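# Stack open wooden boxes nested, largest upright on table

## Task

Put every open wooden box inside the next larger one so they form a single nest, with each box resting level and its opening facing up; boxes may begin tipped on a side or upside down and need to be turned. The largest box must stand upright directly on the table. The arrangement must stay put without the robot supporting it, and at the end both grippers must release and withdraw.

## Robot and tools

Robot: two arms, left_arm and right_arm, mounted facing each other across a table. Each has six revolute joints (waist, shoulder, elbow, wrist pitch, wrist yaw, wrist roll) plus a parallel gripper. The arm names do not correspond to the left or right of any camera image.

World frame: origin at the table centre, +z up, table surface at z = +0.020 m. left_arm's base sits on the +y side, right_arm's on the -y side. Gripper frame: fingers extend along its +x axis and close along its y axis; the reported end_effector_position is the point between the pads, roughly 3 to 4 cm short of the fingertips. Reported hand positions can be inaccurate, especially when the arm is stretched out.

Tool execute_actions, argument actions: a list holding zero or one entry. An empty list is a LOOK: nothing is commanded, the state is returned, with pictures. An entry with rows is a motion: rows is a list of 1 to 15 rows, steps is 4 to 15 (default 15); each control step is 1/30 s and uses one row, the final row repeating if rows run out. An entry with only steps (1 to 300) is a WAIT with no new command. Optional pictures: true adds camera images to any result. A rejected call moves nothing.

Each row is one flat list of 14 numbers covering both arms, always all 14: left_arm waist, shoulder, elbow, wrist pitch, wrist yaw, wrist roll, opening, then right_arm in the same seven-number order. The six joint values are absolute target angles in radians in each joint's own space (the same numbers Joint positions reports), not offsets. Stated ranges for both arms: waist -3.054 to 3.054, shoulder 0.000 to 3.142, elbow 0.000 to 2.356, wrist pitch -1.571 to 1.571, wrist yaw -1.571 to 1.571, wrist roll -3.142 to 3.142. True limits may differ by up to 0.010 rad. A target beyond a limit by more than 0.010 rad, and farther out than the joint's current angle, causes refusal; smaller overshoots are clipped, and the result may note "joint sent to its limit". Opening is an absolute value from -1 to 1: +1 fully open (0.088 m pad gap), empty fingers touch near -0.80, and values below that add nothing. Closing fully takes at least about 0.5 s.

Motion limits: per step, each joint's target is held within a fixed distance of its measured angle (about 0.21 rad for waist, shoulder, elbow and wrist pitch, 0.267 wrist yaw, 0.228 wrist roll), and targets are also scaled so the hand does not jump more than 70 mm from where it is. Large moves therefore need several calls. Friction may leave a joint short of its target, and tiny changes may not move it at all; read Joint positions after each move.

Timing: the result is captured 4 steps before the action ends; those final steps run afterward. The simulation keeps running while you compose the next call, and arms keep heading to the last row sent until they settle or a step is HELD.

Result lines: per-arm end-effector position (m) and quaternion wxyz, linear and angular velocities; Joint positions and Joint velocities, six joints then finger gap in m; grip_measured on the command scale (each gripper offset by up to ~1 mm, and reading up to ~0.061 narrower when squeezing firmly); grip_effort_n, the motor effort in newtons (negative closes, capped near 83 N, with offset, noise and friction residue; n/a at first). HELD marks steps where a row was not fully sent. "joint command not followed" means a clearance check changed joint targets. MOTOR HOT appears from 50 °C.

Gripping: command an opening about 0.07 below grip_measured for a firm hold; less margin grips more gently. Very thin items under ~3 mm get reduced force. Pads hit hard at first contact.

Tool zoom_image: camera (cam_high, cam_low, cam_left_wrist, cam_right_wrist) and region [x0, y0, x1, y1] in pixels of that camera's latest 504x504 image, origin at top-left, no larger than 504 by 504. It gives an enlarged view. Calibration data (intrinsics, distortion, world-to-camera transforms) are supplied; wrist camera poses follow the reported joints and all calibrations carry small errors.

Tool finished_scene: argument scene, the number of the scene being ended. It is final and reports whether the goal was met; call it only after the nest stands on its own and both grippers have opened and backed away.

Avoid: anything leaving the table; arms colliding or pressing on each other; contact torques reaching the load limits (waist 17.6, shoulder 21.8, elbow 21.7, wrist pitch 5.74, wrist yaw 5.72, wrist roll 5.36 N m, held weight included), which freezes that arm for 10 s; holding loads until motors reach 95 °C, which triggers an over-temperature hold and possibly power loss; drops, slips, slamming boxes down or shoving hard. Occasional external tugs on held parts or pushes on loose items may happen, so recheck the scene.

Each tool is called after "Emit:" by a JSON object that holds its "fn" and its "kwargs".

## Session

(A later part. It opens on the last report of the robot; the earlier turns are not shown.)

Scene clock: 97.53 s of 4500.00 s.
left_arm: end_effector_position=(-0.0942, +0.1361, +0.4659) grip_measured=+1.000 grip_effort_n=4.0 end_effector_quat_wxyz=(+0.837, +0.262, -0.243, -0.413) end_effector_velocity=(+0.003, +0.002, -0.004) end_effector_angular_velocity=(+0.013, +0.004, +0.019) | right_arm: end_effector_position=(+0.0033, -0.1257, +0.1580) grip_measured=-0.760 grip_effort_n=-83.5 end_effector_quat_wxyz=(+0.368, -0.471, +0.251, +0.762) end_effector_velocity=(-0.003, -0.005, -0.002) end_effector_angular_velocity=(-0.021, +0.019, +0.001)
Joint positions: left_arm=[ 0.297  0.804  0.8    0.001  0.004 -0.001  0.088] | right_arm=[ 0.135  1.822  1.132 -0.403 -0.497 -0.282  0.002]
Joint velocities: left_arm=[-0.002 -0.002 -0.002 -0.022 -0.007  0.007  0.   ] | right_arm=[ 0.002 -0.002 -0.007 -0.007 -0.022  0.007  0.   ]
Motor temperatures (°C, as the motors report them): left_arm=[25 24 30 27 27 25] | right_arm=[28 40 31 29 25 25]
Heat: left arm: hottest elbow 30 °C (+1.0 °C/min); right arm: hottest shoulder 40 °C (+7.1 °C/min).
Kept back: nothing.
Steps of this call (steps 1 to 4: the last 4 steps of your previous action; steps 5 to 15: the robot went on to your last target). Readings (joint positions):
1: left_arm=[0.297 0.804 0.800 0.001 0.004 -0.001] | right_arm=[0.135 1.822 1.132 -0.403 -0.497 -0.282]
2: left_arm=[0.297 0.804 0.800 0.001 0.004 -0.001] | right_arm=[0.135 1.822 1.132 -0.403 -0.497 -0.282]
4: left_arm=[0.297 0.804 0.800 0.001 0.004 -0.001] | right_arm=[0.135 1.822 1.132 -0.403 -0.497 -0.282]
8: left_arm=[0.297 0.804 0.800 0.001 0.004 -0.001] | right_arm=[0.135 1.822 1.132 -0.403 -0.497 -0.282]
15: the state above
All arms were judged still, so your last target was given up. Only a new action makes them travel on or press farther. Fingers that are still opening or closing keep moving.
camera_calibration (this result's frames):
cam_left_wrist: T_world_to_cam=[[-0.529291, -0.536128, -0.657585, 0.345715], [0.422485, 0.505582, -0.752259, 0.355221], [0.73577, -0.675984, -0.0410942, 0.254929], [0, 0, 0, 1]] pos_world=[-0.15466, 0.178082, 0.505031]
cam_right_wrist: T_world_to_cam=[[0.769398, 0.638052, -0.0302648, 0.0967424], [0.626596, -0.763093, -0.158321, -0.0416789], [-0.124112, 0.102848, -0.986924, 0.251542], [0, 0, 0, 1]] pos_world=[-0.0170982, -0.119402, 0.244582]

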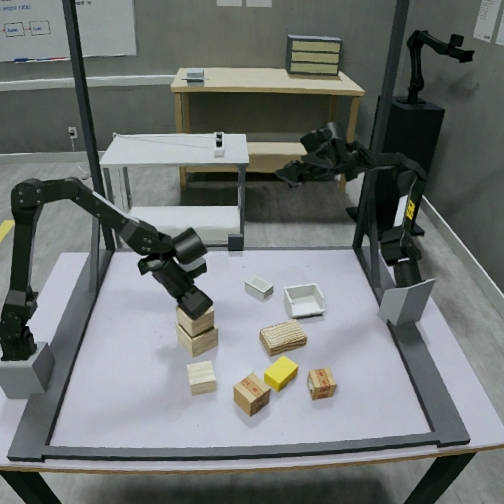

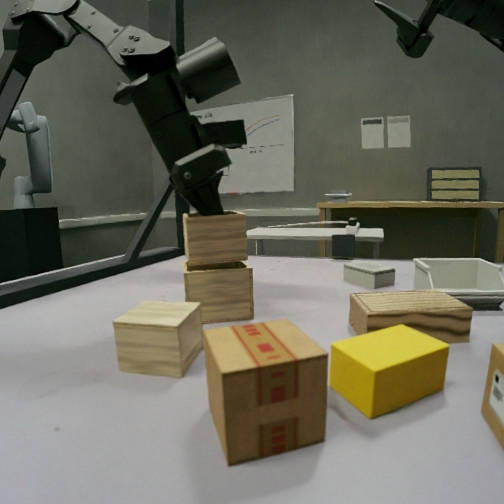

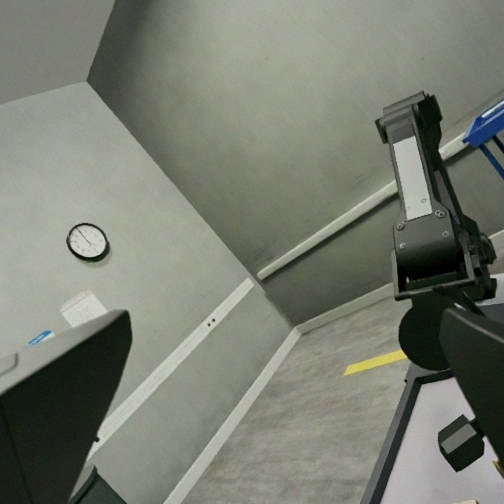

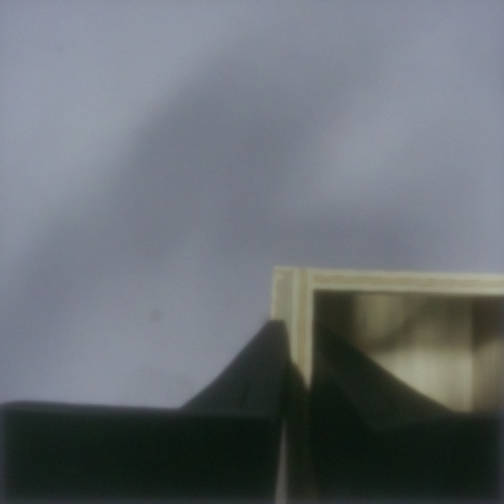

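Emit:
{"fn": "execute_actions", "kwargs": {"actions": [{"rows":[[0.3,0.8,0.8,0,0,0,1,0.120,1.84,1.14,-0.40,-0.5,-0.28,-1]],"steps":15}]}}

Emit:
{"fn": "execute_actions", "kwargs": {"actions": [{"steps":12}], "pictures": true}}

Emit:
{"fn": "zoom_image", "kwargs": {"camera": "cam_high", "region": [140,260,260,370]}}

Emit:
{"fn": "zoom_image", "kwargs": {"camera": "cam_low", "region": [140,150,300,330]}}

Scene clock: 98.17 s of 4500.00 s.
left_arm: end_effector_position=(-0.0942, +0.1361, +0.4659) grip_measured=+1.000 grip_effort_n=3.5 end_effector_quat_wxyz=(+0.837, +0.262, -0.243, -0.413) end_effector_velocity=(+0.002, +0.002, +0.000) end_effector_angular_velocity=(-0.004, -0.007, +0.021) | right_arm: end_effector_position=(+0.0085, -0.1241, +0.1571) grip_measured=-0.760 grip_effort_n=-83.5 end_effector_quat_wxyz=(+0.372, -0.470, +0.254, +0.759) end_effector_velocity=(+0.000, -0.001, -0.000) end_effector_angular_velocity=(-0.010, +0.008, -0.008)
Joint positions: left_arm=[ 0.297  0.804  0.8    0.001  0.004 -0.001  0.088] | right_arm=[ 0.122  1.828  1.132 -0.402 -0.497 -0.282  0.002]
Joint velocities: left_arm=[-0.002 -0.002 -0.002 -0.007 -0.022  0.007  0.   ] | right_arm=[-0.002  0.002  0.002 -0.007 -0.007  0.007 -0.   ]
Motor temperatures (°C, as the motors report them): left_arm=[25 24 30 27 27 25] | right_arm=[28 40 31 29 25 25]
Heat: left arm: hottest elbow 30 °C (+1.0 °C/min); right arm: hottest shoulder 40 °C (+7.1 °C/min).
Steps of this call (steps 1 to 8: nothing new was sent; steps 9 to 19: the first 11 steps of this action). Readings (joint positions):
9: left_arm=[0.297 0.804 0.800 0.001 0.004 -0.001] | right_arm=[0.134 1.822 1.132 -0.403 -0.497 -0.282]
10: left_arm=[0.297 0.804 0.800 0.001 0.004 -0.001] | right_arm=[0.133 1.822 1.132 -0.403 -0.497 -0.282]
12: left_arm=[0.297 0.804 0.800 0.001 0.004 -0.001] | right_arm=[0.128 1.822 1.132 -0.403 -0.497 -0.282]
16: left_arm=[0.297 0.804 0.800 0.001 0.004 -0.001] | right_arm=[0.122 1.826 1.132 -0.402 -0.497 -0.282]
19: the state above

Scene clock: 98.57 s of 4500.00 s.
left_arm: end_effector_position=(-0.0942, +0.1361, +0.4659) grip_measured=+1.000 grip_effort_n=3.5 end_effector_quat_wxyz=(+0.837, +0.262, -0.243, -0.413) end_effector_velocity=(+0.001, +0.001, -0.001) end_effector_angular_velocity=(-0.003, +0.009, +0.007) | right_arm: end_effector_position=(+0.0086, -0.1241, +0.1569) grip_measured=-0.760 grip_effort_n=-83.5 end_effector_quat_wxyz=(+0.372, -0.470, +0.254, +0.759) end_effector_velocity=(+0.001, -0.005, -0.001) end_effector_angular_velocity=(-0.016, -0.004, +0.014)
Joint positions: left_arm=[ 0.297  0.804  0.8    0.001  0.004 -0.001  0.088] | right_arm=[ 0.122  1.829  1.132 -0.402 -0.497 -0.282  0.002]
Joint velocities: left_arm=[-0.002 -0.002 -0.002 -0.007 -0.007 -0.007  0.   ] | right_arm=[-0.002 -0.002 -0.002 -0.022 -0.007 -0.022 -0.   ]
Motor temperatures (°C, as the motors report them): left_arm=[25 24 30 27 27 25] | right_arm=[28 40 31 29 25 25]
Heat: left arm: hottest elbow 30 °C (+1.0 °C/min); right arm: hottest shoulder 40 °C (+7.1 °C/min).
Kept back: nothing.
Steps of this call (steps 1 to 4: the last 4 steps of your previous action; steps 5 to 12: the robot went on to your last target). Readings (joint positions):
1: left_arm=[0.297 0.804 0.800 0.001 0.004 -0.001] | right_arm=[0.122 1.828 1.132 -0.402 -0.497 -0.282]
2: left_arm=[0.297 0.804 0.800 0.001 0.004 -0.001] | right_arm=[0.122 1.828 1.132 -0.402 -0.497 -0.282]
4: left_arm=[0.297 0.804 0.800 0.001 0.004 -0.001] | right_arm=[0.122 1.828 1.132 -0.402 -0.497 -0.282]
8: left_arm=[0.297 0.804 0.800 0.001 0.004 -0.001] | right_arm=[0.122 1.829 1.132 -0.402 -0.497 -0.282]
12: the state above
camera_calibration (this result's frames):
cam_left_wrist: T_world_to_cam=[[-0.529291, -0.536128, -0.657585, 0.345715], [0.422485, 0.505582, -0.752259, 0.355221], [0.73577, -0.675984, -0.0410942, 0.254929], [0, 0, 0, 1]] pos_world=[-0.15466, 0.178082, 0.505031]
cam_right_wrist: T_world_to_cam=[[0.778011, 0.627481, -0.0311035, 0.090365], [0.616334, -0.771914, -0.155827, -0.0453503], [-0.121788, 0.102065, -0.987295, 0.250926], [0, 0, 0, 1]] pos_world=[-0.0117943, -0.11732, 0.243482]

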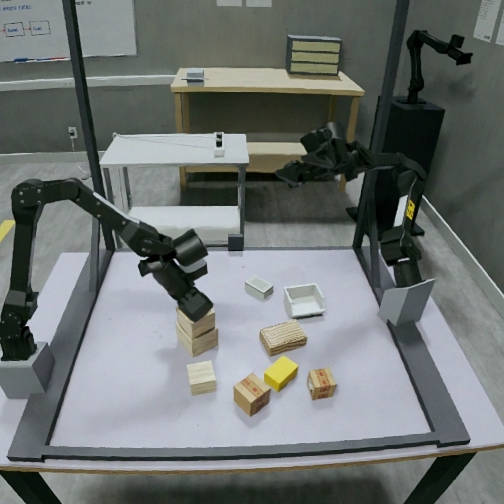

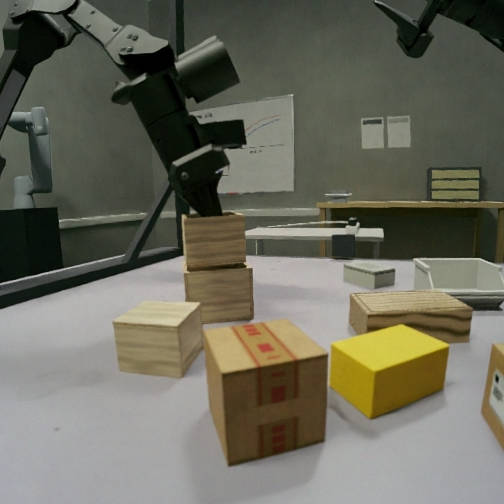

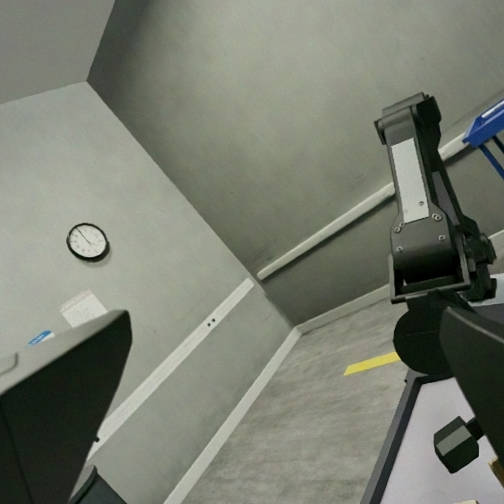

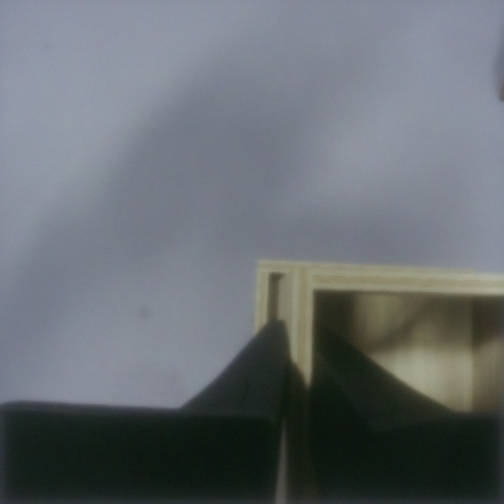

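Region (140, 260, 260, 370) of cam_high's 504x504 image, scaled by 4.200, with more detail than that image has; it fills the top 462 rows of this view, and the rest is white.

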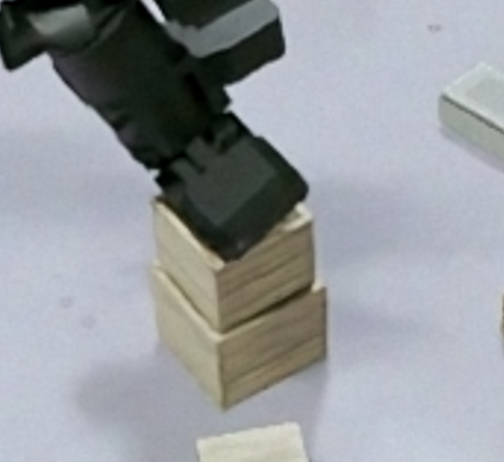

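Region (140, 150, 300, 330) of cam_low's 504x504 image, scaled by 2.800, with more detail than that image has.

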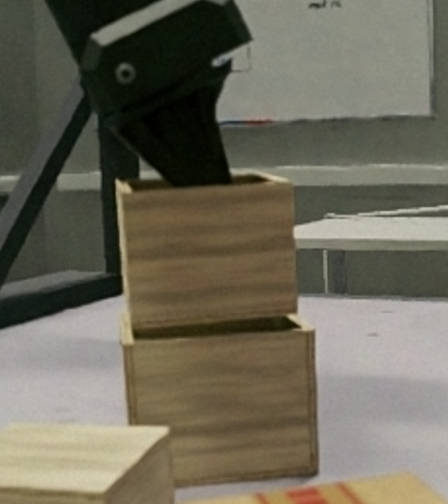

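Emit:
{"fn": "execute_actions", "kwargs": {"actions": [{"rows":[[0.3,0.8,0.8,0,0,0,1,0.128,1.852,1.15,-0.40,-0.5,-0.28,-1]],"steps":15}]}}

Emit:
{"fn": "execute_actions", "kwargs": {"actions": [{"steps":12}], "pictures": true}}

Emit:
{"fn": "zoom_image", "kwargs": {"camera": "cam_high", "region": [140,260,260,370]}}

Scene clock: 99.07 s of 4500.00 s.
left_arm: end_effector_position=(-0.0942, +0.1361, +0.4659) grip_measured=+1.000 grip_effort_n=3.5 end_effector_quat_wxyz=(+0.837, +0.262, -0.243, -0.413) end_effector_velocity=(+0.006, +0.002, -0.002) end_effector_angular_velocity=(-0.007, +0.010, +0.024) | right_arm: end_effector_position=(+0.0084, -0.1231, +0.1540) grip_measured=-0.760 grip_effort_n=-83.5 end_effector_quat_wxyz=(+0.371, -0.471, +0.257, +0.758) end_effector_velocity=(-0.004, -0.003, +0.002) end_effector_angular_velocity=(-0.020, +0.019, +0.001)
Joint positions: left_arm=[ 0.297  0.804  0.8    0.001  0.004 -0.001  0.088] | right_arm=[ 0.125  1.84   1.138 -0.402 -0.497 -0.282  0.002]
Joint velocities: left_arm=[-0.002  0.002 -0.007 -0.007 -0.022 -0.007  0.   ] | right_arm=[ 0.002 -0.002  0.007 -0.022 -0.022  0.007 -0.   ]
Motor temperatures (°C, as the motors report them): left_arm=[25 24 30 27 27 25] | right_arm=[28 40 31 29 25 25]
Heat: left arm: hottest elbow 30 °C (+1.0 °C/min); right arm: hottest shoulder 40 °C (+7.1 °C/min).
Steps of this call (steps 1 to 4: the robot went on to your last target; steps 5 to 15: the first 11 steps of this action). Readings (joint positions):
5: left_arm=[0.297 0.804 0.800 0.001 0.004 -0.001] | right_arm=[0.122 1.830 1.132 -0.402 -0.497 -0.282]
6: left_arm=[0.297 0.804 0.800 0.001 0.004 -0.001] | right_arm=[0.122 1.832 1.134 -0.402 -0.497 -0.282]
8: left_arm=[0.297 0.804 0.800 0.001 0.004 -0.001] | right_arm=[0.123 1.836 1.136 -0.402 -0.497 -0.282]
12: left_arm=[0.297 0.804 0.800 0.001 0.004 -0.001] | right_arm=[0.124 1.840 1.137 -0.402 -0.497 -0.282]
15: the state above

Scene clock: 99.47 s of 4500.00 s.
left_arm: end_effector_position=(-0.0942, +0.1361, +0.4659) grip_measured=+1.000 grip_effort_n=3.5 end_effector_quat_wxyz=(+0.837, +0.262, -0.243, -0.413) end_effector_velocity=(+0.003, +0.002, -0.004) end_effector_angular_velocity=(+0.013, +0.004, +0.019) | right_arm: end_effector_position=(+0.0082, -0.1229, +0.1542) grip_measured=-0.760 grip_effort_n=-83.5 end_effector_quat_wxyz=(+0.371, -0.471, +0.256, +0.758) end_effector_velocity=(+0.000, -0.001, +0.001) end_effector_angular_velocity=(-0.005, +0.011, +0.019)
Joint positions: left_arm=[ 0.297  0.804  0.8    0.001  0.004 -0.001  0.088] | right_arm=[ 0.125  1.84   1.138 -0.402 -0.497 -0.282  0.002]
Joint velocities: left_arm=[-0.002 -0.002 -0.002 -0.022 -0.007  0.007  0.   ] | right_arm=[-0.007  0.002  0.002 -0.007 -0.022 -0.022 -0.   ]
Motor temperatures (°C, as the motors report them): left_arm=[25 24 30 27 27 25] | right_arm=[28 40 31 29 25 25]
Heat: left arm: hottest elbow 30 °C (+1.0 °C/min); right arm: hottest shoulder 40 °C (+7.1 °C/min).
Kept back: nothing.
Steps of this call (steps 1 to 4: the last 4 steps of your previous action; steps 5 to 12: the robot went on to your last target). Readings (joint positions):
1: left_arm=[0.297 0.804 0.800 0.001 0.004 -0.001] | right_arm=[0.125 1.840 1.138 -0.402 -0.497 -0.282]
2: left_arm=[0.297 0.804 0.800 0.001 0.004 -0.001] | right_arm=[0.125 1.840 1.138 -0.402 -0.497 -0.282]
4: left_arm=[0.297 0.804 0.800 0.001 0.004 -0.001] | right_arm=[0.125 1.840 1.138 -0.402 -0.497 -0.282]
8: left_arm=[0.297 0.804 0.800 0.001 0.004 -0.001] | right_arm=[0.125 1.840 1.138 -0.402 -0.497 -0.282]
12: the state above
camera_calibration (this result's frames):
cam_left_wrist: T_world_to_cam=[[-0.529291, -0.536128, -0.657585, 0.345715], [0.422485, 0.505582, -0.752259, 0.355221], [0.73577, -0.675984, -0.0410942, 0.254929], [0, 0, 0, 1]] pos_world=[-0.15466, 0.178082, 0.505031]
cam_right_wrist: T_world_to_cam=[[0.777655, 0.627773, -0.0339664, 0.0902998], [0.61695, -0.772409, -0.150854, -0.0454972], [-0.120938, 0.096357, -0.987972, 0.247483], [0, 0, 0, 1]] pos_world=[-0.0122224, -0.115677, 0.24071]

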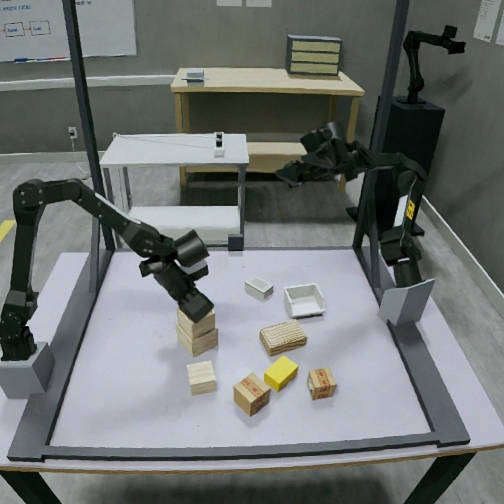

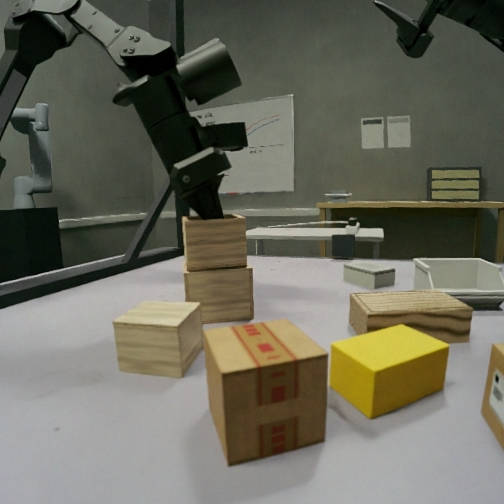

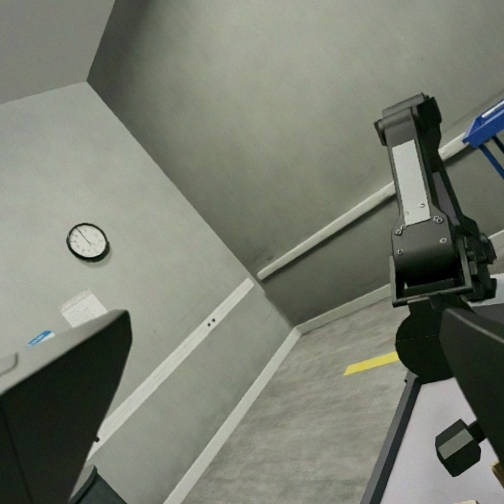

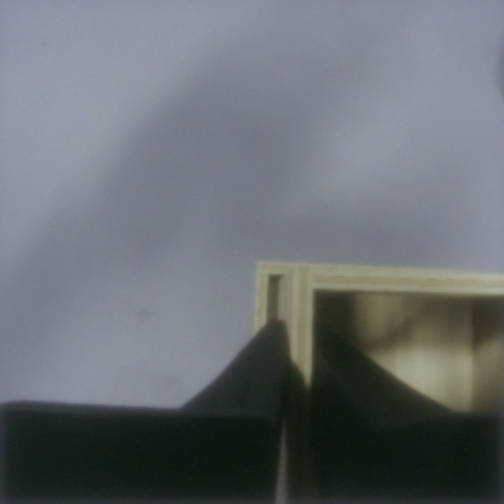

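Region (140, 260, 260, 370) of cam_high's 504x504 image, scaled by 4.200, with more detail than that image has; it fills the top 462 rows of this view, and the rest is white.

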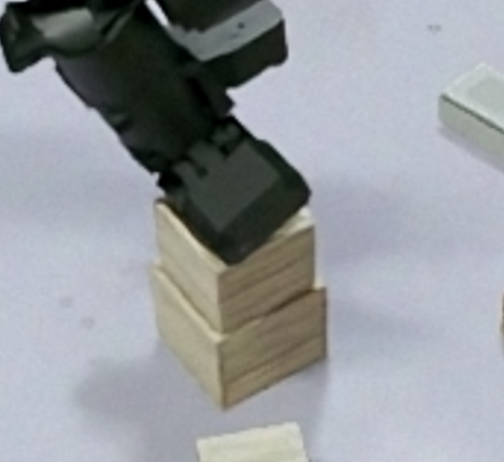

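Emit:
{"fn": "execute_actions", "kwargs": {"actions": [{"rows":[[0.3,0.8,0.8,0,0,0,1,0.136,1.865,1.167,-0.40,-0.5,-0.28,-1]],"steps":15}]}}

Emit:
{"fn": "execute_actions", "kwargs": {"actions": [{"steps":12}], "pictures": true}}

Emit:
{"fn": "zoom_image", "kwargs": {"camera": "cam_high", "region": [140,260,260,370]}}

Scene clock: 100.03 s of 4500.00 s.
left_arm: end_effector_position=(-0.0942, +0.1361, +0.4659) grip_measured=+1.000 grip_effort_n=3.5 end_effector_quat_wxyz=(+0.837, +0.262, -0.243, -0.413) end_effector_velocity=(+0.002, +0.001, +0.002) end_effector_angular_velocity=(-0.025, +0.012, +0.009) | right_arm: end_effector_position=(+0.0043, -0.1199, +0.1534) grip_measured=-0.760 grip_effort_n=-83.5 end_effector_quat_wxyz=(+0.368, -0.472, +0.254, +0.760) end_effector_velocity=(-0.002, -0.004, -0.003) end_effector_angular_velocity=(-0.020, +0.022, +0.027)
Joint positions: left_arm=[ 0.297  0.804  0.8    0.001  0.004 -0.001  0.088] | right_arm=[ 0.133  1.853  1.155 -0.402 -0.497 -0.282  0.002]
Joint velocities: left_arm=[-0.002  0.002 -0.002  0.007 -0.022 -0.022  0.   ] | right_arm=[-0.002  0.007 -0.002 -0.007 -0.037 -0.022 -0.   ]
Motor temperatures (°C, as the motors report them): left_arm=[25 24 30 27 27 25] | right_arm=[28 39 31 29 25 25]
Heat: left arm: hottest elbow 30 °C (+1.0 °C/min); right arm: hottest shoulder 39 °C (+6.1 °C/min).
Steps of this call (steps 1 to 6: the robot went on to your last target; steps 7 to 17: the first 11 steps of this action). Readings (joint positions):
7: left_arm=[0.297 0.804 0.800 0.001 0.004 -0.001] | right_arm=[0.125 1.841 1.140 -0.402 -0.497 -0.282]
8: left_arm=[0.297 0.804 0.800 0.001 0.004 -0.001] | right_arm=[0.126 1.844 1.143 -0.402 -0.497 -0.282]
10: left_arm=[0.297 0.804 0.800 0.001 0.004 -0.001] | right_arm=[0.130 1.849 1.150 -0.402 -0.497 -0.282]
14: left_arm=[0.297 0.804 0.800 0.001 0.004 -0.001] | right_arm=[0.133 1.852 1.154 -0.402 -0.497 -0.282]
17: the state above

Scene clock: 100.43 s of 4500.00 s.
left_arm: end_effector_position=(-0.0942, +0.1361, +0.4659) grip_measured=+1.000 grip_effort_n=4.0 end_effector_quat_wxyz=(+0.837, +0.262, -0.243, -0.413) end_effector_velocity=(+0.003, +0.001, -0.003) end_effector_angular_velocity=(-0.000, +0.011, +0.010) | right_arm: end_effector_position=(+0.0043, -0.1198, +0.1534) grip_measured=-0.760 grip_effort_n=-83.5 end_effector_quat_wxyz=(+0.368, -0.472, +0.254, +0.760) end_effector_velocity=(+0.001, -0.003, -0.001) end_effector_angular_velocity=(-0.011, +0.002, +0.004)
Joint positions: left_arm=[ 0.297  0.804  0.8    0.001  0.004 -0.001  0.088] | right_arm=[ 0.133  1.853  1.155 -0.402 -0.497 -0.282  0.002]
Joint velocities: left_arm=[-0.002 -0.002 -0.007 -0.007 -0.007 -0.007  0.   ] | right_arm=[-0.002 -0.002 -0.007 -0.007 -0.007 -0.007 -0.   ]
Motor temperatures (°C, as the motors report them): left_arm=[25 24 30 27 27 25] | right_arm=[28 39 31 29 25 25]
Heat: left arm: hottest elbow 30 °C (+1.0 °C/min); right arm: hottest shoulder 39 °C (+6.1 °C/min).
Kept back: nothing.
Steps of this call (steps 1 to 4: the last 4 steps of your previous action; steps 5 to 12: the robot went on to your last target). Readings (joint positions):
1: left_arm=[0.297 0.804 0.800 0.001 0.004 -0.001] | right_arm=[0.133 1.853 1.155 -0.402 -0.497 -0.282]
2: left_arm=[0.297 0.804 0.800 0.001 0.004 -0.001] | right_arm=[0.133 1.853 1.155 -0.402 -0.497 -0.282]
4: left_arm=[0.297 0.804 0.800 0.001 0.004 -0.001] | right_arm=[0.133 1.853 1.155 -0.402 -0.497 -0.282]
8: left_arm=[0.297 0.804 0.800 0.001 0.004 -0.001] | right_arm=[0.133 1.853 1.155 -0.402 -0.497 -0.282]
12: the state above
camera_calibration (this result's frames):
cam_left_wrist: T_world_to_cam=[[-0.529291, -0.536128, -0.657585, 0.345715], [0.422485, 0.505582, -0.752259, 0.355221], [0.73577, -0.675984, -0.0410942, 0.254929], [0, 0, 0, 1]] pos_world=[-0.15466, 0.178082, 0.505031]
cam_right_wrist: T_world_to_cam=[[0.771795, 0.634988, -0.0335151, 0.0922092], [0.623974, -0.766449, -0.152355, -0.0398566], [-0.122431, 0.096674, -0.987757, 0.245896], [0, 0, 0, 1]] pos_world=[-0.0161918, -0.112872, 0.239903]

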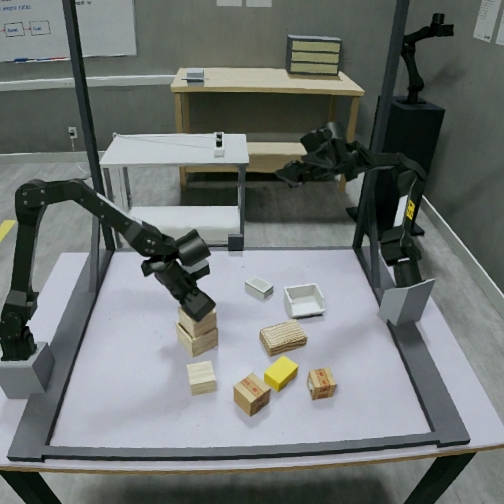

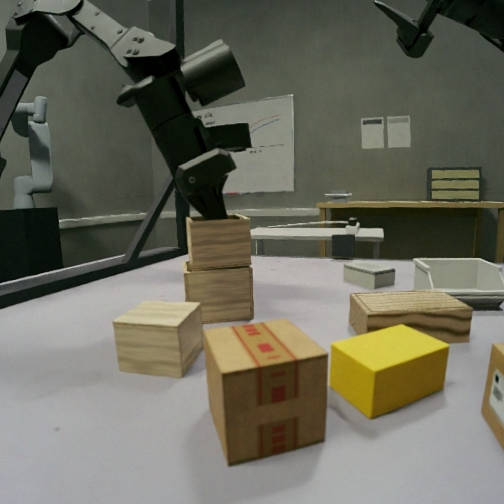

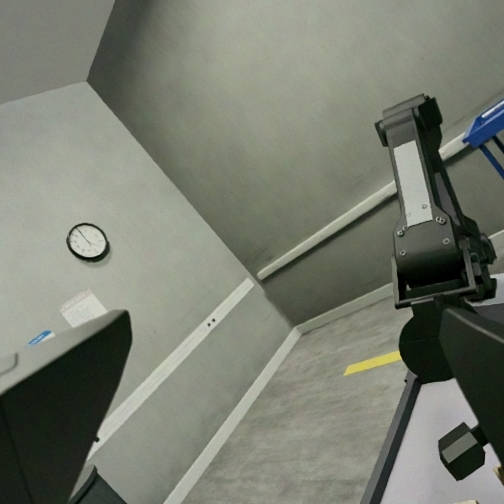

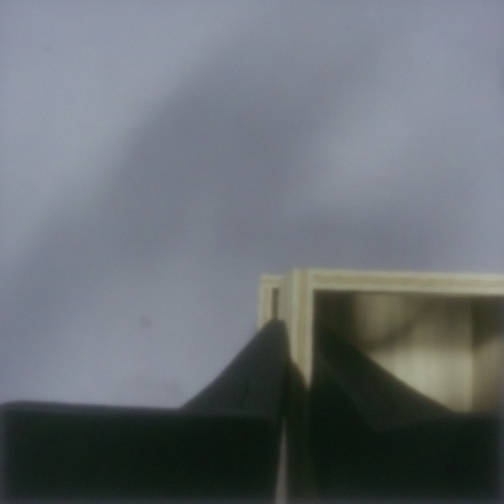

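Region (140, 260, 260, 370) of cam_high's 504x504 image, scaled by 4.200, with more detail than that image has; it fills the top 462 rows of this view, and the rest is white.

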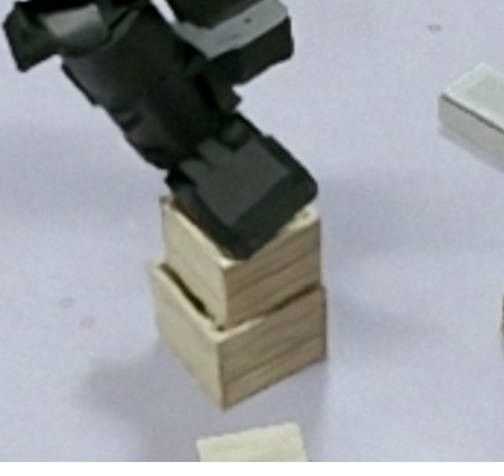

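Emit:
{"fn": "execute_actions", "kwargs": {"actions": [{"rows":[[0.3,0.8,0.8,0,0,0,1,0.142,1.882,1.12,-0.345,-0.5,-0.28,-1]],"steps":15}]}}

Emit:
{"fn": "execute_actions", "kwargs": {"actions": [{"steps":12}], "pictures": true}}

Emit:
{"fn": "zoom_image", "kwargs": {"camera": "cam_high", "region": [140,260,260,370]}}

Scene clock: 101.00 s of 4500.00 s.
left_arm: end_effector_position=(-0.0942, +0.1361, +0.4659) grip_measured=+1.000 grip_effort_n=4.0 end_effector_quat_wxyz=(+0.837, +0.262, -0.243, -0.413) end_effector_velocity=(+0.001, +0.001, -0.001) end_effector_angular_velocity=(-0.003, +0.009, +0.007) | right_arm: end_effector_position=(+0.0032, -0.1154, +0.1493) grip_measured=-0.760 grip_effort_n=-83.5 end_effector_quat_wxyz=(+0.369, -0.467, +0.242, +0.767) end_effector_velocity=(+0.004, -0.003, -0.002) end_effector_angular_velocity=(-0.005, +0.003, +0.000)
Joint positions: left_arm=[ 0.297  0.804  0.8    0.001  0.004 -0.001  0.088] | right_arm=[ 0.137  1.863  1.14  -0.348 -0.497 -0.282  0.002]
Joint velocities: left_arm=[-0.002 -0.002 -0.002 -0.007 -0.007 -0.007  0.   ] | right_arm=[-0.007 -0.002 -0.017  0.007 -0.007 -0.007 -0.   ]
Motor temperatures (°C, as the motors report them): left_arm=[25 24 30 27 27 25] | right_arm=[28 39 31 29 25 25]
Heat: left arm: hottest elbow 30 °C (+1.0 °C/min); right arm: hottest shoulder 39 °C (+6.0 °C/min).
Steps of this call (steps 1 to 6: the robot went on to your last target; steps 7 to 17: the first 11 steps of this action). Readings (joint positions):
7: left_arm=[0.297 0.804 0.800 0.001 0.004 -0.001] | right_arm=[0.134 1.854 1.155 -0.397 -0.497 -0.282]
8: left_arm=[0.297 0.804 0.800 0.001 0.004 -0.001] | right_arm=[0.134 1.857 1.152 -0.381 -0.497 -0.282]
10: left_arm=[0.297 0.804 0.800 0.001 0.004 -0.001] | right_arm=[0.136 1.862 1.148 -0.364 -0.497 -0.282]
14: left_arm=[0.297 0.804 0.800 0.001 0.004 -0.001] | right_arm=[0.137 1.863 1.142 -0.351 -0.497 -0.282]
17: the state above

Scene clock: 101.40 s of 4500.00 s.
left_arm: end_effector_position=(-0.0942, +0.1361, +0.4659) grip_measured=+1.000 grip_effort_n=3.5 end_effector_quat_wxyz=(+0.837, +0.262, -0.243, -0.413) end_effector_velocity=(+0.001, +0.001, -0.001) end_effector_angular_velocity=(-0.019, +0.033, +0.001) | right_arm: end_effector_position=(+0.0033, -0.1154, +0.1491) grip_measured=-0.760 grip_effort_n=-83.5 end_effector_quat_wxyz=(+0.369, -0.466, +0.242, +0.767) end_effector_velocity=(-0.001, -0.005, -0.002) end_effector_angular_velocity=(-0.021, -0.000, +0.006)
Joint positions: left_arm=[ 0.297  0.804  0.8    0.001  0.004 -0.001  0.088] | right_arm=[ 0.137  1.863  1.139 -0.346 -0.497 -0.282  0.002]
Joint velocities: left_arm=[-0.002 -0.002 -0.002 -0.007 -0.007 -0.037  0.   ] | right_arm=[ 0.002 -0.002 -0.002 -0.022 -0.007 -0.007 -0.   ]
Motor temperatures (°C, as the motors report them): left_arm=[25 24 30 27 27 25] | right_arm=[28 39 31 29 25 25]
Heat: left arm: hottest elbow 30 °C (+1.0 °C/min); right arm: hottest shoulder 39 °C (+5.1 °C/min).
Kept back: nothing.
Steps of this call (steps 1 to 4: the last 4 steps of your previous action; steps 5 to 12: the robot went on to your last target). Readings (joint positions):
1: left_arm=[0.297 0.804 0.800 0.001 0.004 -0.001] | right_arm=[0.137 1.863 1.140 -0.348 -0.497 -0.282]
2: left_arm=[0.297 0.804 0.800 0.001 0.004 -0.001] | right_arm=[0.137 1.863 1.140 -0.347 -0.497 -0.282]
4: left_arm=[0.297 0.804 0.800 0.001 0.004 -0.001] | right_arm=[0.137 1.863 1.140 -0.346 -0.497 -0.282]
8: left_arm=[0.297 0.804 0.800 0.001 0.004 -0.001] | right_arm=[0.137 1.863 1.139 -0.346 -0.497 -0.282]
12: the state above
camera_calibration (this result's frames):
cam_left_wrist: T_world_to_cam=[[-0.529291, -0.536128, -0.657585, 0.345715], [0.422485, 0.505582, -0.752259, 0.355221], [0.73577, -0.675984, -0.0410942, 0.254929], [0, 0, 0, 1]] pos_world=[-0.15466, 0.178082, 0.505031]
cam_right_wrist: T_world_to_cam=[[0.763961, 0.644942, -0.0203076, 0.0892685], [0.632253, -0.754476, -0.17613, -0.0316162], [-0.128915, 0.121717, -0.984158, 0.243523], [0, 0, 0, 1]] pos_world=[-0.0168145, -0.111068, 0.235909]

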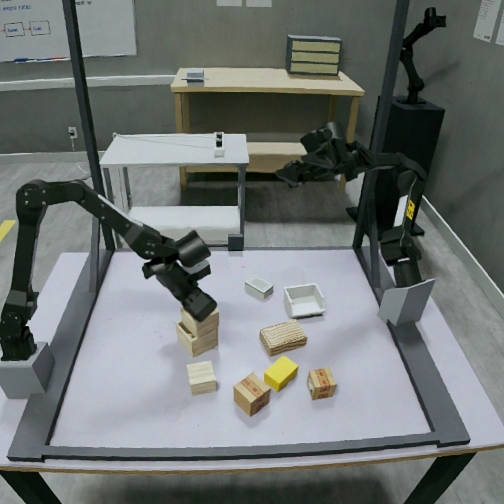

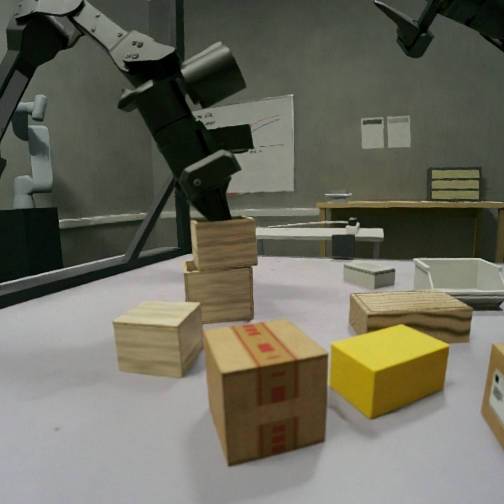

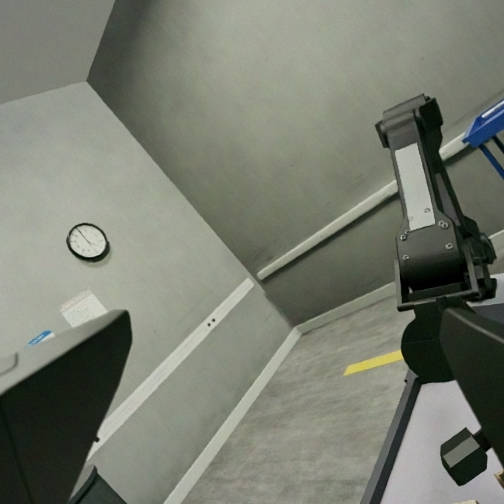

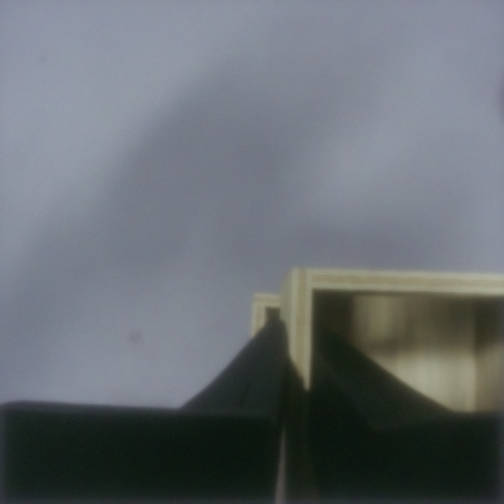

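Region (140, 260, 260, 370) of cam_high's 504x504 image, scaled by 4.200, with more detail than that image has; it fills the top 462 rows of this view, and the rest is white.

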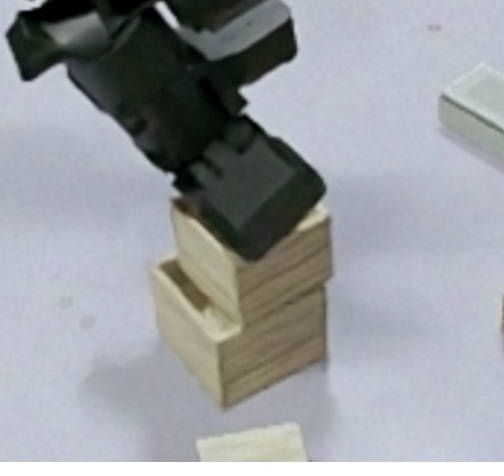

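Emit:
{"fn": "execute_actions", "kwargs": {"actions": [{"rows":[[0.3,0.8,0.8,0,0,0,1,0.13,1.842,1.167,-0.405,-0.5,-0.28,-1]],"steps":15}]}}

Emit:
{"fn": "execute_actions", "kwargs": {"actions": [{"rows":[[0.3,0.8,0.8,0,0,0,1,0.137,1.882,1.125,-0.365,-0.5,-0.28,-1]],"steps":15}]}}

Emit:
{"fn": "execute_actions", "kwargs": {"actions": [{"steps":12}], "pictures": true}}

Emit:
{"fn": "zoom_image", "kwargs": {"camera": "cam_high", "region": [140,260,260,370]}}

Scene clock: 101.97 s of 4500.00 s.
left_arm: end_effector_position=(-0.0942, +0.1361, +0.4659) grip_measured=+1.000 grip_effort_n=4.0 end_effector_quat_wxyz=(+0.837, +0.262, -0.243, -0.413) end_effector_velocity=(+0.005, +0.001, -0.005) end_effector_angular_velocity=(+0.016, +0.007, +0.022) | right_arm: end_effector_position=(+0.0046, -0.1200, +0.1525) grip_measured=-0.760 grip_effort_n=-83.5 end_effector_quat_wxyz=(+0.367, -0.472, +0.254, +0.760) end_effector_velocity=(-0.003, -0.003, +0.006) end_effector_angular_velocity=(-0.019, +0.019, -0.004)
Joint positions: left_arm=[ 0.297  0.804  0.8    0.001  0.004 -0.001  0.088] | right_arm=[ 0.133  1.854  1.153 -0.4   -0.497 -0.282  0.002]
Joint velocities: left_arm=[-0.002  0.002 -0.002 -0.022 -0.007  0.007  0.   ] | right_arm=[-0.002 -0.012  0.012 -0.037 -0.022  0.007 -0.   ]
Motor temperatures (°C, as the motors report them): left_arm=[25 24 30 27 27 25] | right_arm=[28 39 31 29 25 25]
Heat: left arm: hottest elbow 30 °C (+1.0 °C/min); right arm: hottest shoulder 39 °C (+5.0 °C/min).
Steps of this call (steps 1 to 6: the robot went on to your last target; steps 7 to 17: the first 11 steps of this action). Readings (joint positions):
7: left_arm=[0.297 0.804 0.800 0.001 0.004 -0.001] | right_arm=[0.137 1.862 1.140 -0.349 -0.497 -0.282]
8: left_arm=[0.297 0.804 0.800 0.001 0.004 -0.001] | right_arm=[0.136 1.861 1.144 -0.361 -0.497 -0.282]
10: left_arm=[0.297 0.804 0.800 0.001 0.004 -0.001] | right_arm=[0.134 1.858 1.149 -0.382 -0.497 -0.282]
14: left_arm=[0.297 0.804 0.800 0.001 0.004 -0.001] | right_arm=[0.133 1.856 1.152 -0.397 -0.497 -0.282]
17: the state above

Scene clock: 102.47 s of 4500.00 s.
left_arm: end_effector_position=(-0.0942, +0.1361, +0.4659) grip_measured=+1.000 grip_effort_n=4.0 end_effector_quat_wxyz=(+0.837, +0.262, -0.243, -0.413) end_effector_velocity=(+0.002, +0.002, +0.001) end_effector_angular_velocity=(-0.010, -0.012, +0.014) | right_arm: end_effector_position=(+0.0051, -0.1173, +0.1497) grip_measured=-0.760 grip_effort_n=-83.5 end_effector_quat_wxyz=(+0.369, -0.469, +0.248, +0.763) end_effector_velocity=(+0.003, -0.001, -0.002) end_effector_angular_velocity=(+0.003, -0.009, +0.001)
Joint positions: left_arm=[ 0.297  0.804  0.8    0.001  0.004 -0.001  0.088] | right_arm=[ 0.133  1.862  1.144 -0.368 -0.497 -0.282  0.002]
Joint velocities: left_arm=[-0.002 -0.002 -0.007  0.007 -0.022  0.007  0.   ] | right_arm=[-0.002 -0.002 -0.012  0.007  0.007 -0.007 -0.   ]
Motor temperatures (°C, as the motors report them): left_arm=[25 24 30 27 27 25] | right_arm=[28 39 31 29 25 25]
Heat: left arm: hottest elbow 30 °C (+1.0 °C/min); right arm: hottest shoulder 39 °C (+5.0 °C/min).
Steps of this call (steps 1 to 4: the last 4 steps of your previous action; steps 5 to 15: the first 11 steps of this action). Readings (joint positions):
5: left_arm=[0.297 0.804 0.800 0.001 0.004 -0.001] | right_arm=[0.133 1.853 1.155 -0.401 -0.497 -0.282]
6: left_arm=[0.297 0.804 0.800 0.001 0.004 -0.001] | right_arm=[0.133 1.854 1.153 -0.392 -0.497 -0.282]
8: left_arm=[0.297 0.804 0.800 0.001 0.004 -0.001] | right_arm=[0.133 1.858 1.150 -0.379 -0.497 -0.282]
12: left_arm=[0.297 0.804 0.800 0.001 0.004 -0.001] | right_arm=[0.133 1.861 1.145 -0.371 -0.497 -0.282]
15: the state above

Scene clock: 102.87 s of 4500.00 s.
left_arm: end_effector_position=(-0.0942, +0.1361, +0.4659) grip_measured=+1.000 grip_effort_n=3.5 end_effector_quat_wxyz=(+0.837, +0.262, -0.243, -0.413) end_effector_velocity=(+0.005, +0.004, -0.001) end_effector_angular_velocity=(-0.007, +0.012, +0.031) | right_arm: end_effector_position=(+0.0052, -0.1172, +0.1496) grip_measured=-0.760 grip_effort_n=-83.5 end_effector_quat_wxyz=(+0.369, -0.469, +0.248, +0.763) end_effector_velocity=(+0.002, +0.000, +0.001) end_effector_angular_velocity=(+0.012, -0.007, +0.003)
Joint positions: left_arm=[ 0.297  0.804  0.8    0.001  0.004 -0.001  0.088] | right_arm=[ 0.133  1.862  1.143 -0.366 -0.497 -0.282  0.002]
Joint velocities: left_arm=[ 0.002 -0.002 -0.002 -0.022 -0.022 -0.007  0.   ] | right_arm=[-0.002 -0.007 -0.007  0.007  0.007 -0.007 -0.   ]
Motor temperatures (°C, as the motors report them): left_arm=[25 24 30 27 27 25] | right_arm=[28 39 31 29 25 25]
Heat: left arm: hottest elbow 30 °C (+1.0 °C/min); right arm: hottest shoulder 39 °C (+5.0 °C/min).
Kept back: nothing.
Steps of this call (steps 1 to 4: the last 4 steps of your previous action; steps 5 to 12: the robot went on to your last target). Readings (joint positions):
1: left_arm=[0.297 0.804 0.800 0.001 0.004 -0.001] | right_arm=[0.133 1.862 1.143 -0.367 -0.497 -0.282]
2: left_arm=[0.297 0.804 0.800 0.001 0.004 -0.001] | right_arm=[0.133 1.862 1.143 -0.367 -0.497 -0.282]
4: left_arm=[0.297 0.804 0.800 0.001 0.004 -0.001] | right_arm=[0.133 1.862 1.143 -0.367 -0.497 -0.282]
8: left_arm=[0.297 0.804 0.800 0.001 0.004 -0.001] | right_arm=[0.133 1.862 1.143 -0.366 -0.497 -0.282]
12: the state above
camera_calibration (this result's frames):
cam_left_wrist: T_world_to_cam=[[-0.529291, -0.536128, -0.657585, 0.345715], [0.422485, 0.505582, -0.752259, 0.355221], [0.73577, -0.675984, -0.0410942, 0.254929], [0, 0, 0, 1]] pos_world=[-0.15466, 0.178082, 0.505031]
cam_right_wrist: T_world_to_cam=[[0.769164, 0.638499, -0.0265637, 0.0891522], [0.62662, -0.761709, -0.164762, -0.0365979], [-0.125434, 0.110083, -0.985976, 0.24332], [0, 0, 0, 1]] pos_world=[-0.0151192, -0.111586, 0.236246]

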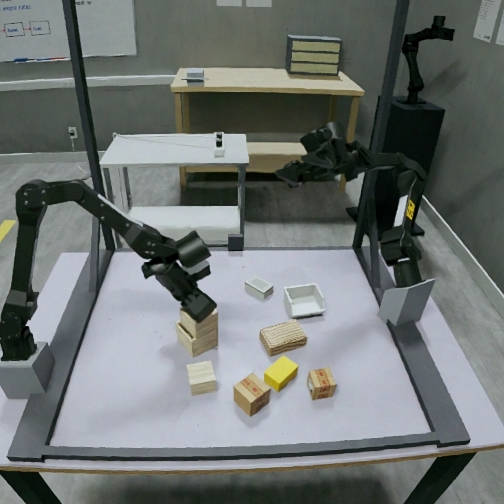

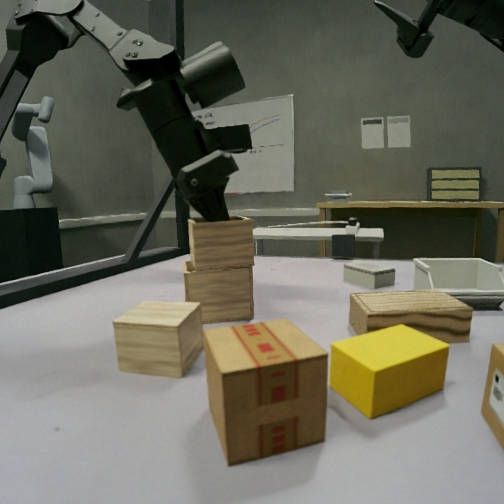

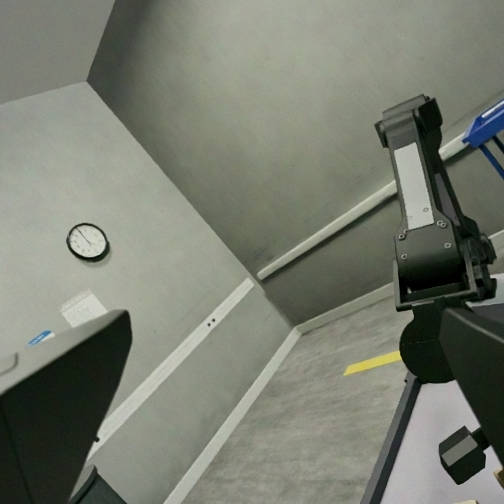

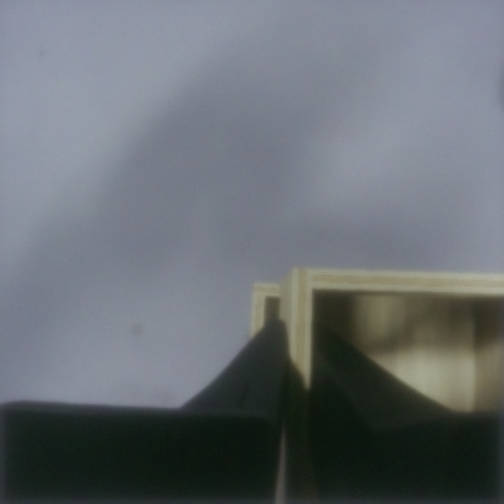

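Region (140, 260, 260, 370) of cam_high's 504x504 image, scaled by 4.200, with more detail than that image has; it fills the top 462 rows of this view, and the rest is white.

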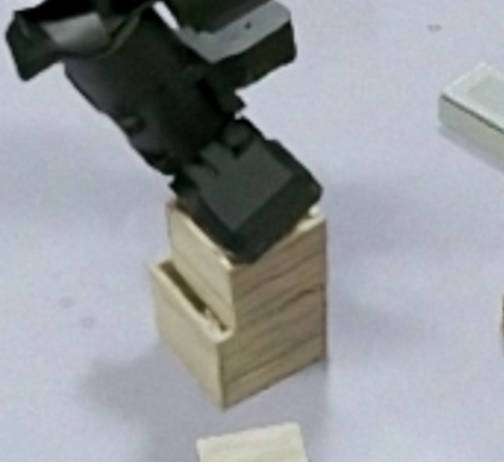

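Emit:
{"fn": "execute_actions", "kwargs": {"actions": [{"rows":[[0.3,0.8,0.8,0,0,0,1,0.138,1.833,1.143,-0.405,-0.5,-0.28,-1]],"steps":15}]}}

Emit:
{"fn": "execute_actions", "kwargs": {"actions": [{"steps":12}], "pictures": true}}

Emit:
{"fn": "zoom_image", "kwargs": {"camera": "cam_high", "region": [140,260,260,370]}}

Scene clock: 103.57 s of 4500.00 s.
left_arm: end_effector_position=(-0.0942, +0.1361, +0.4659) grip_measured=+1.000 grip_effort_n=3.5 end_effector_quat_wxyz=(+0.837, +0.262, -0.243, -0.413) end_effector_velocity=(+0.001, +0.001, -0.001) end_effector_angular_velocity=(-0.003, +0.009, +0.007) | right_arm: end_effector_position=(+0.0044, -0.1232, +0.1524) grip_measured=-0.760 grip_effort_n=-83.5 end_effector_quat_wxyz=(+0.366, -0.473, +0.255, +0.759) end_effector_velocity=(-0.007, -0.002, +0.009) end_effector_angular_velocity=(+0.012, +0.028, +0.037)
Joint positions: left_arm=[ 0.297  0.804  0.8    0.001  0.004 -0.001  0.088] | right_arm=[ 0.135  1.846  1.143 -0.401 -0.497 -0.282  0.002]
Joint velocities: left_arm=[-0.002 -0.002 -0.002 -0.007 -0.007 -0.007  0.   ] | right_arm=[-0.002 -0.022  0.002 -0.007 -0.037 -0.022 -0.   ]
Motor temperatures (°C, as the motors report them): left_arm=[25 24 30 27 27 25] | right_arm=[28 39 31 29 25 25]
Heat: left arm: hottest elbow 30 °C (+1.0 °C/min); right arm: hottest shoulder 39 °C (+5.0 °C/min).
Steps of this call (steps 1 to 10: the robot went on to your last target; steps 11 to 21: the first 11 steps of this action). Readings (joint positions):
11: left_arm=[0.297 0.804 0.800 0.001 0.004 -0.001] | right_arm=[0.133 1.861 1.143 -0.367 -0.497 -0.282]
12: left_arm=[0.297 0.804 0.800 0.001 0.004 -0.001] | right_arm=[0.133 1.858 1.143 -0.373 -0.497 -0.282]
14: left_arm=[0.297 0.804 0.800 0.001 0.004 -0.001] | right_arm=[0.133 1.852 1.143 -0.389 -0.497 -0.282]
18: left_arm=[0.297 0.804 0.800 0.001 0.004 -0.001] | right_arm=[0.135 1.848 1.143 -0.399 -0.497 -0.282]
21: the state above

Scene clock: 103.97 s of 4500.00 s.
left_arm: end_effector_position=(-0.0942, +0.1361, +0.4659) grip_measured=+1.000 grip_effort_n=4.0 end_effector_quat_wxyz=(+0.837, +0.262, -0.243, -0.413) end_effector_velocity=(+0.002, +0.002, +0.000) end_effector_angular_velocity=(-0.012, +0.005, +0.018) | right_arm: end_effector_position=(+0.0043, -0.1234, +0.1529) grip_measured=-0.760 grip_effort_n=-83.5 end_effector_quat_wxyz=(+0.366, -0.473, +0.255, +0.759) end_effector_velocity=(+0.001, -0.005, -0.001) end_effector_angular_velocity=(-0.020, +0.000, +0.001)
Joint positions: left_arm=[ 0.297  0.804  0.8    0.001  0.004 -0.001  0.088] | right_arm=[ 0.135  1.844  1.143 -0.403 -0.497 -0.282  0.002]
Joint velocities: left_arm=[-0.002 -0.002 -0.002 -0.007 -0.022 -0.007  0.   ] | right_arm=[-0.002 -0.002 -0.002 -0.022 -0.007 -0.007 -0.   ]
Motor temperatures (°C, as the motors report them): left_arm=[25 24 30 27 27 25] | right_arm=[28 39 31 29 25 25]
Heat: left arm: hottest elbow 30 °C (+1.0 °C/min); right arm: hottest shoulder 39 °C (+5.0 °C/min).
Kept back: nothing.
Steps of this call (steps 1 to 4: the last 4 steps of your previous action; steps 5 to 12: the robot went on to your last target). Readings (joint positions):
1: left_arm=[0.297 0.804 0.800 0.001 0.004 -0.001] | right_arm=[0.135 1.845 1.143 -0.401 -0.497 -0.282]
2: left_arm=[0.297 0.804 0.800 0.001 0.004 -0.001] | right_arm=[0.135 1.845 1.143 -0.402 -0.497 -0.282]
4: left_arm=[0.297 0.804 0.800 0.001 0.004 -0.001] | right_arm=[0.135 1.844 1.143 -0.402 -0.497 -0.282]
8: left_arm=[0.297 0.804 0.800 0.001 0.004 -0.001] | right_arm=[0.135 1.844 1.143 -0.403 -0.497 -0.282]
12: the state above
camera_calibration (this result's frames):
cam_left_wrist: T_world_to_cam=[[-0.529291, -0.536128, -0.657585, 0.345715], [0.422485, 0.505582, -0.752259, 0.355221], [0.73577, -0.675984, -0.0410942, 0.254929], [0, 0, 0, 1]] pos_world=[-0.15466, 0.178082, 0.505031]
cam_right_wrist: T_world_to_cam=[[0.771447, 0.635286, -0.0357839, 0.0948796], [0.624541, -0.766759, -0.14842, -0.0433537], [-0.121727, 0.0921496, -0.988277, 0.245293], [0, 0, 0, 1]] pos_world=[-0.0162597, -0.116121, 0.239378]

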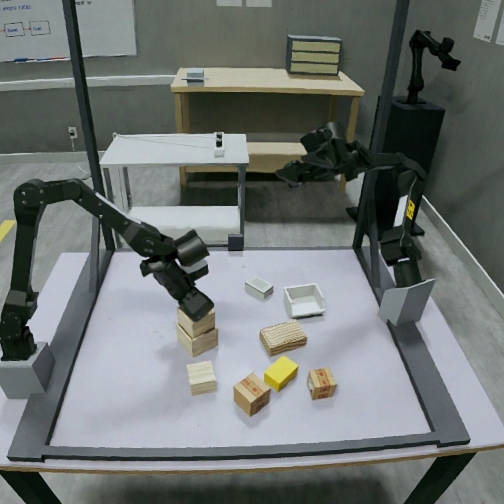

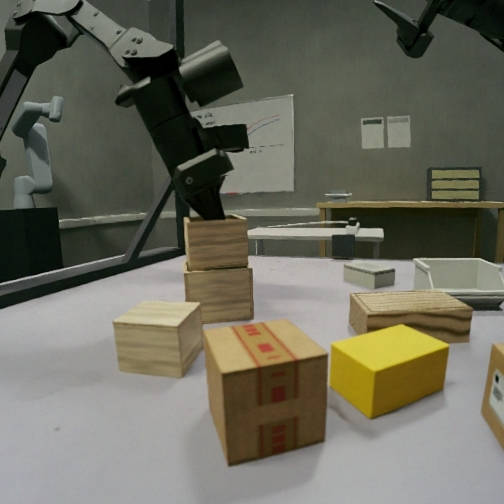

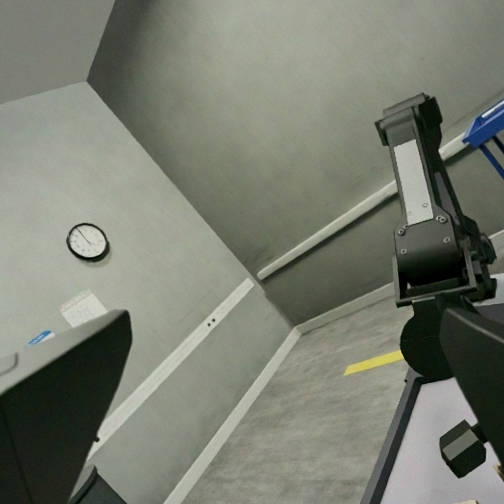

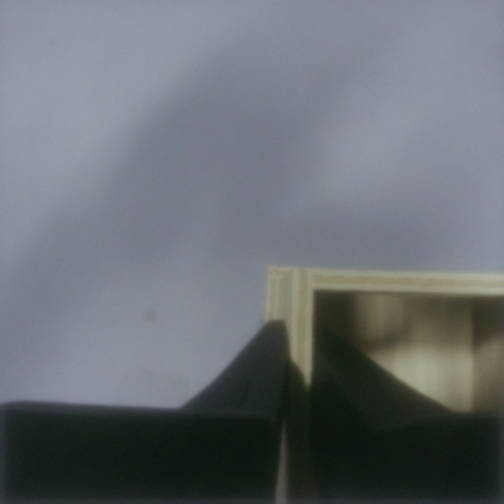

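Region (140, 260, 260, 370) of cam_high's 504x504 image, scaled by 4.200, with more detail than that image has; it fills the top 462 rows of this view, and the rest is white.

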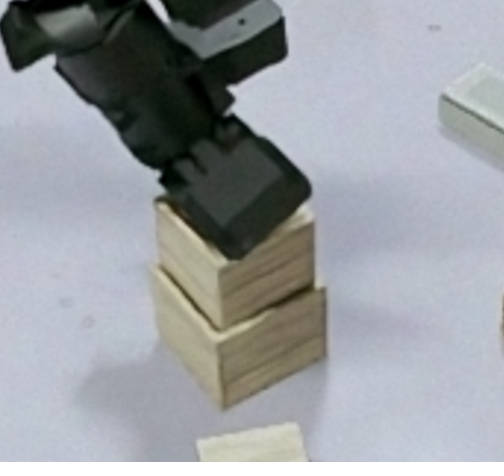

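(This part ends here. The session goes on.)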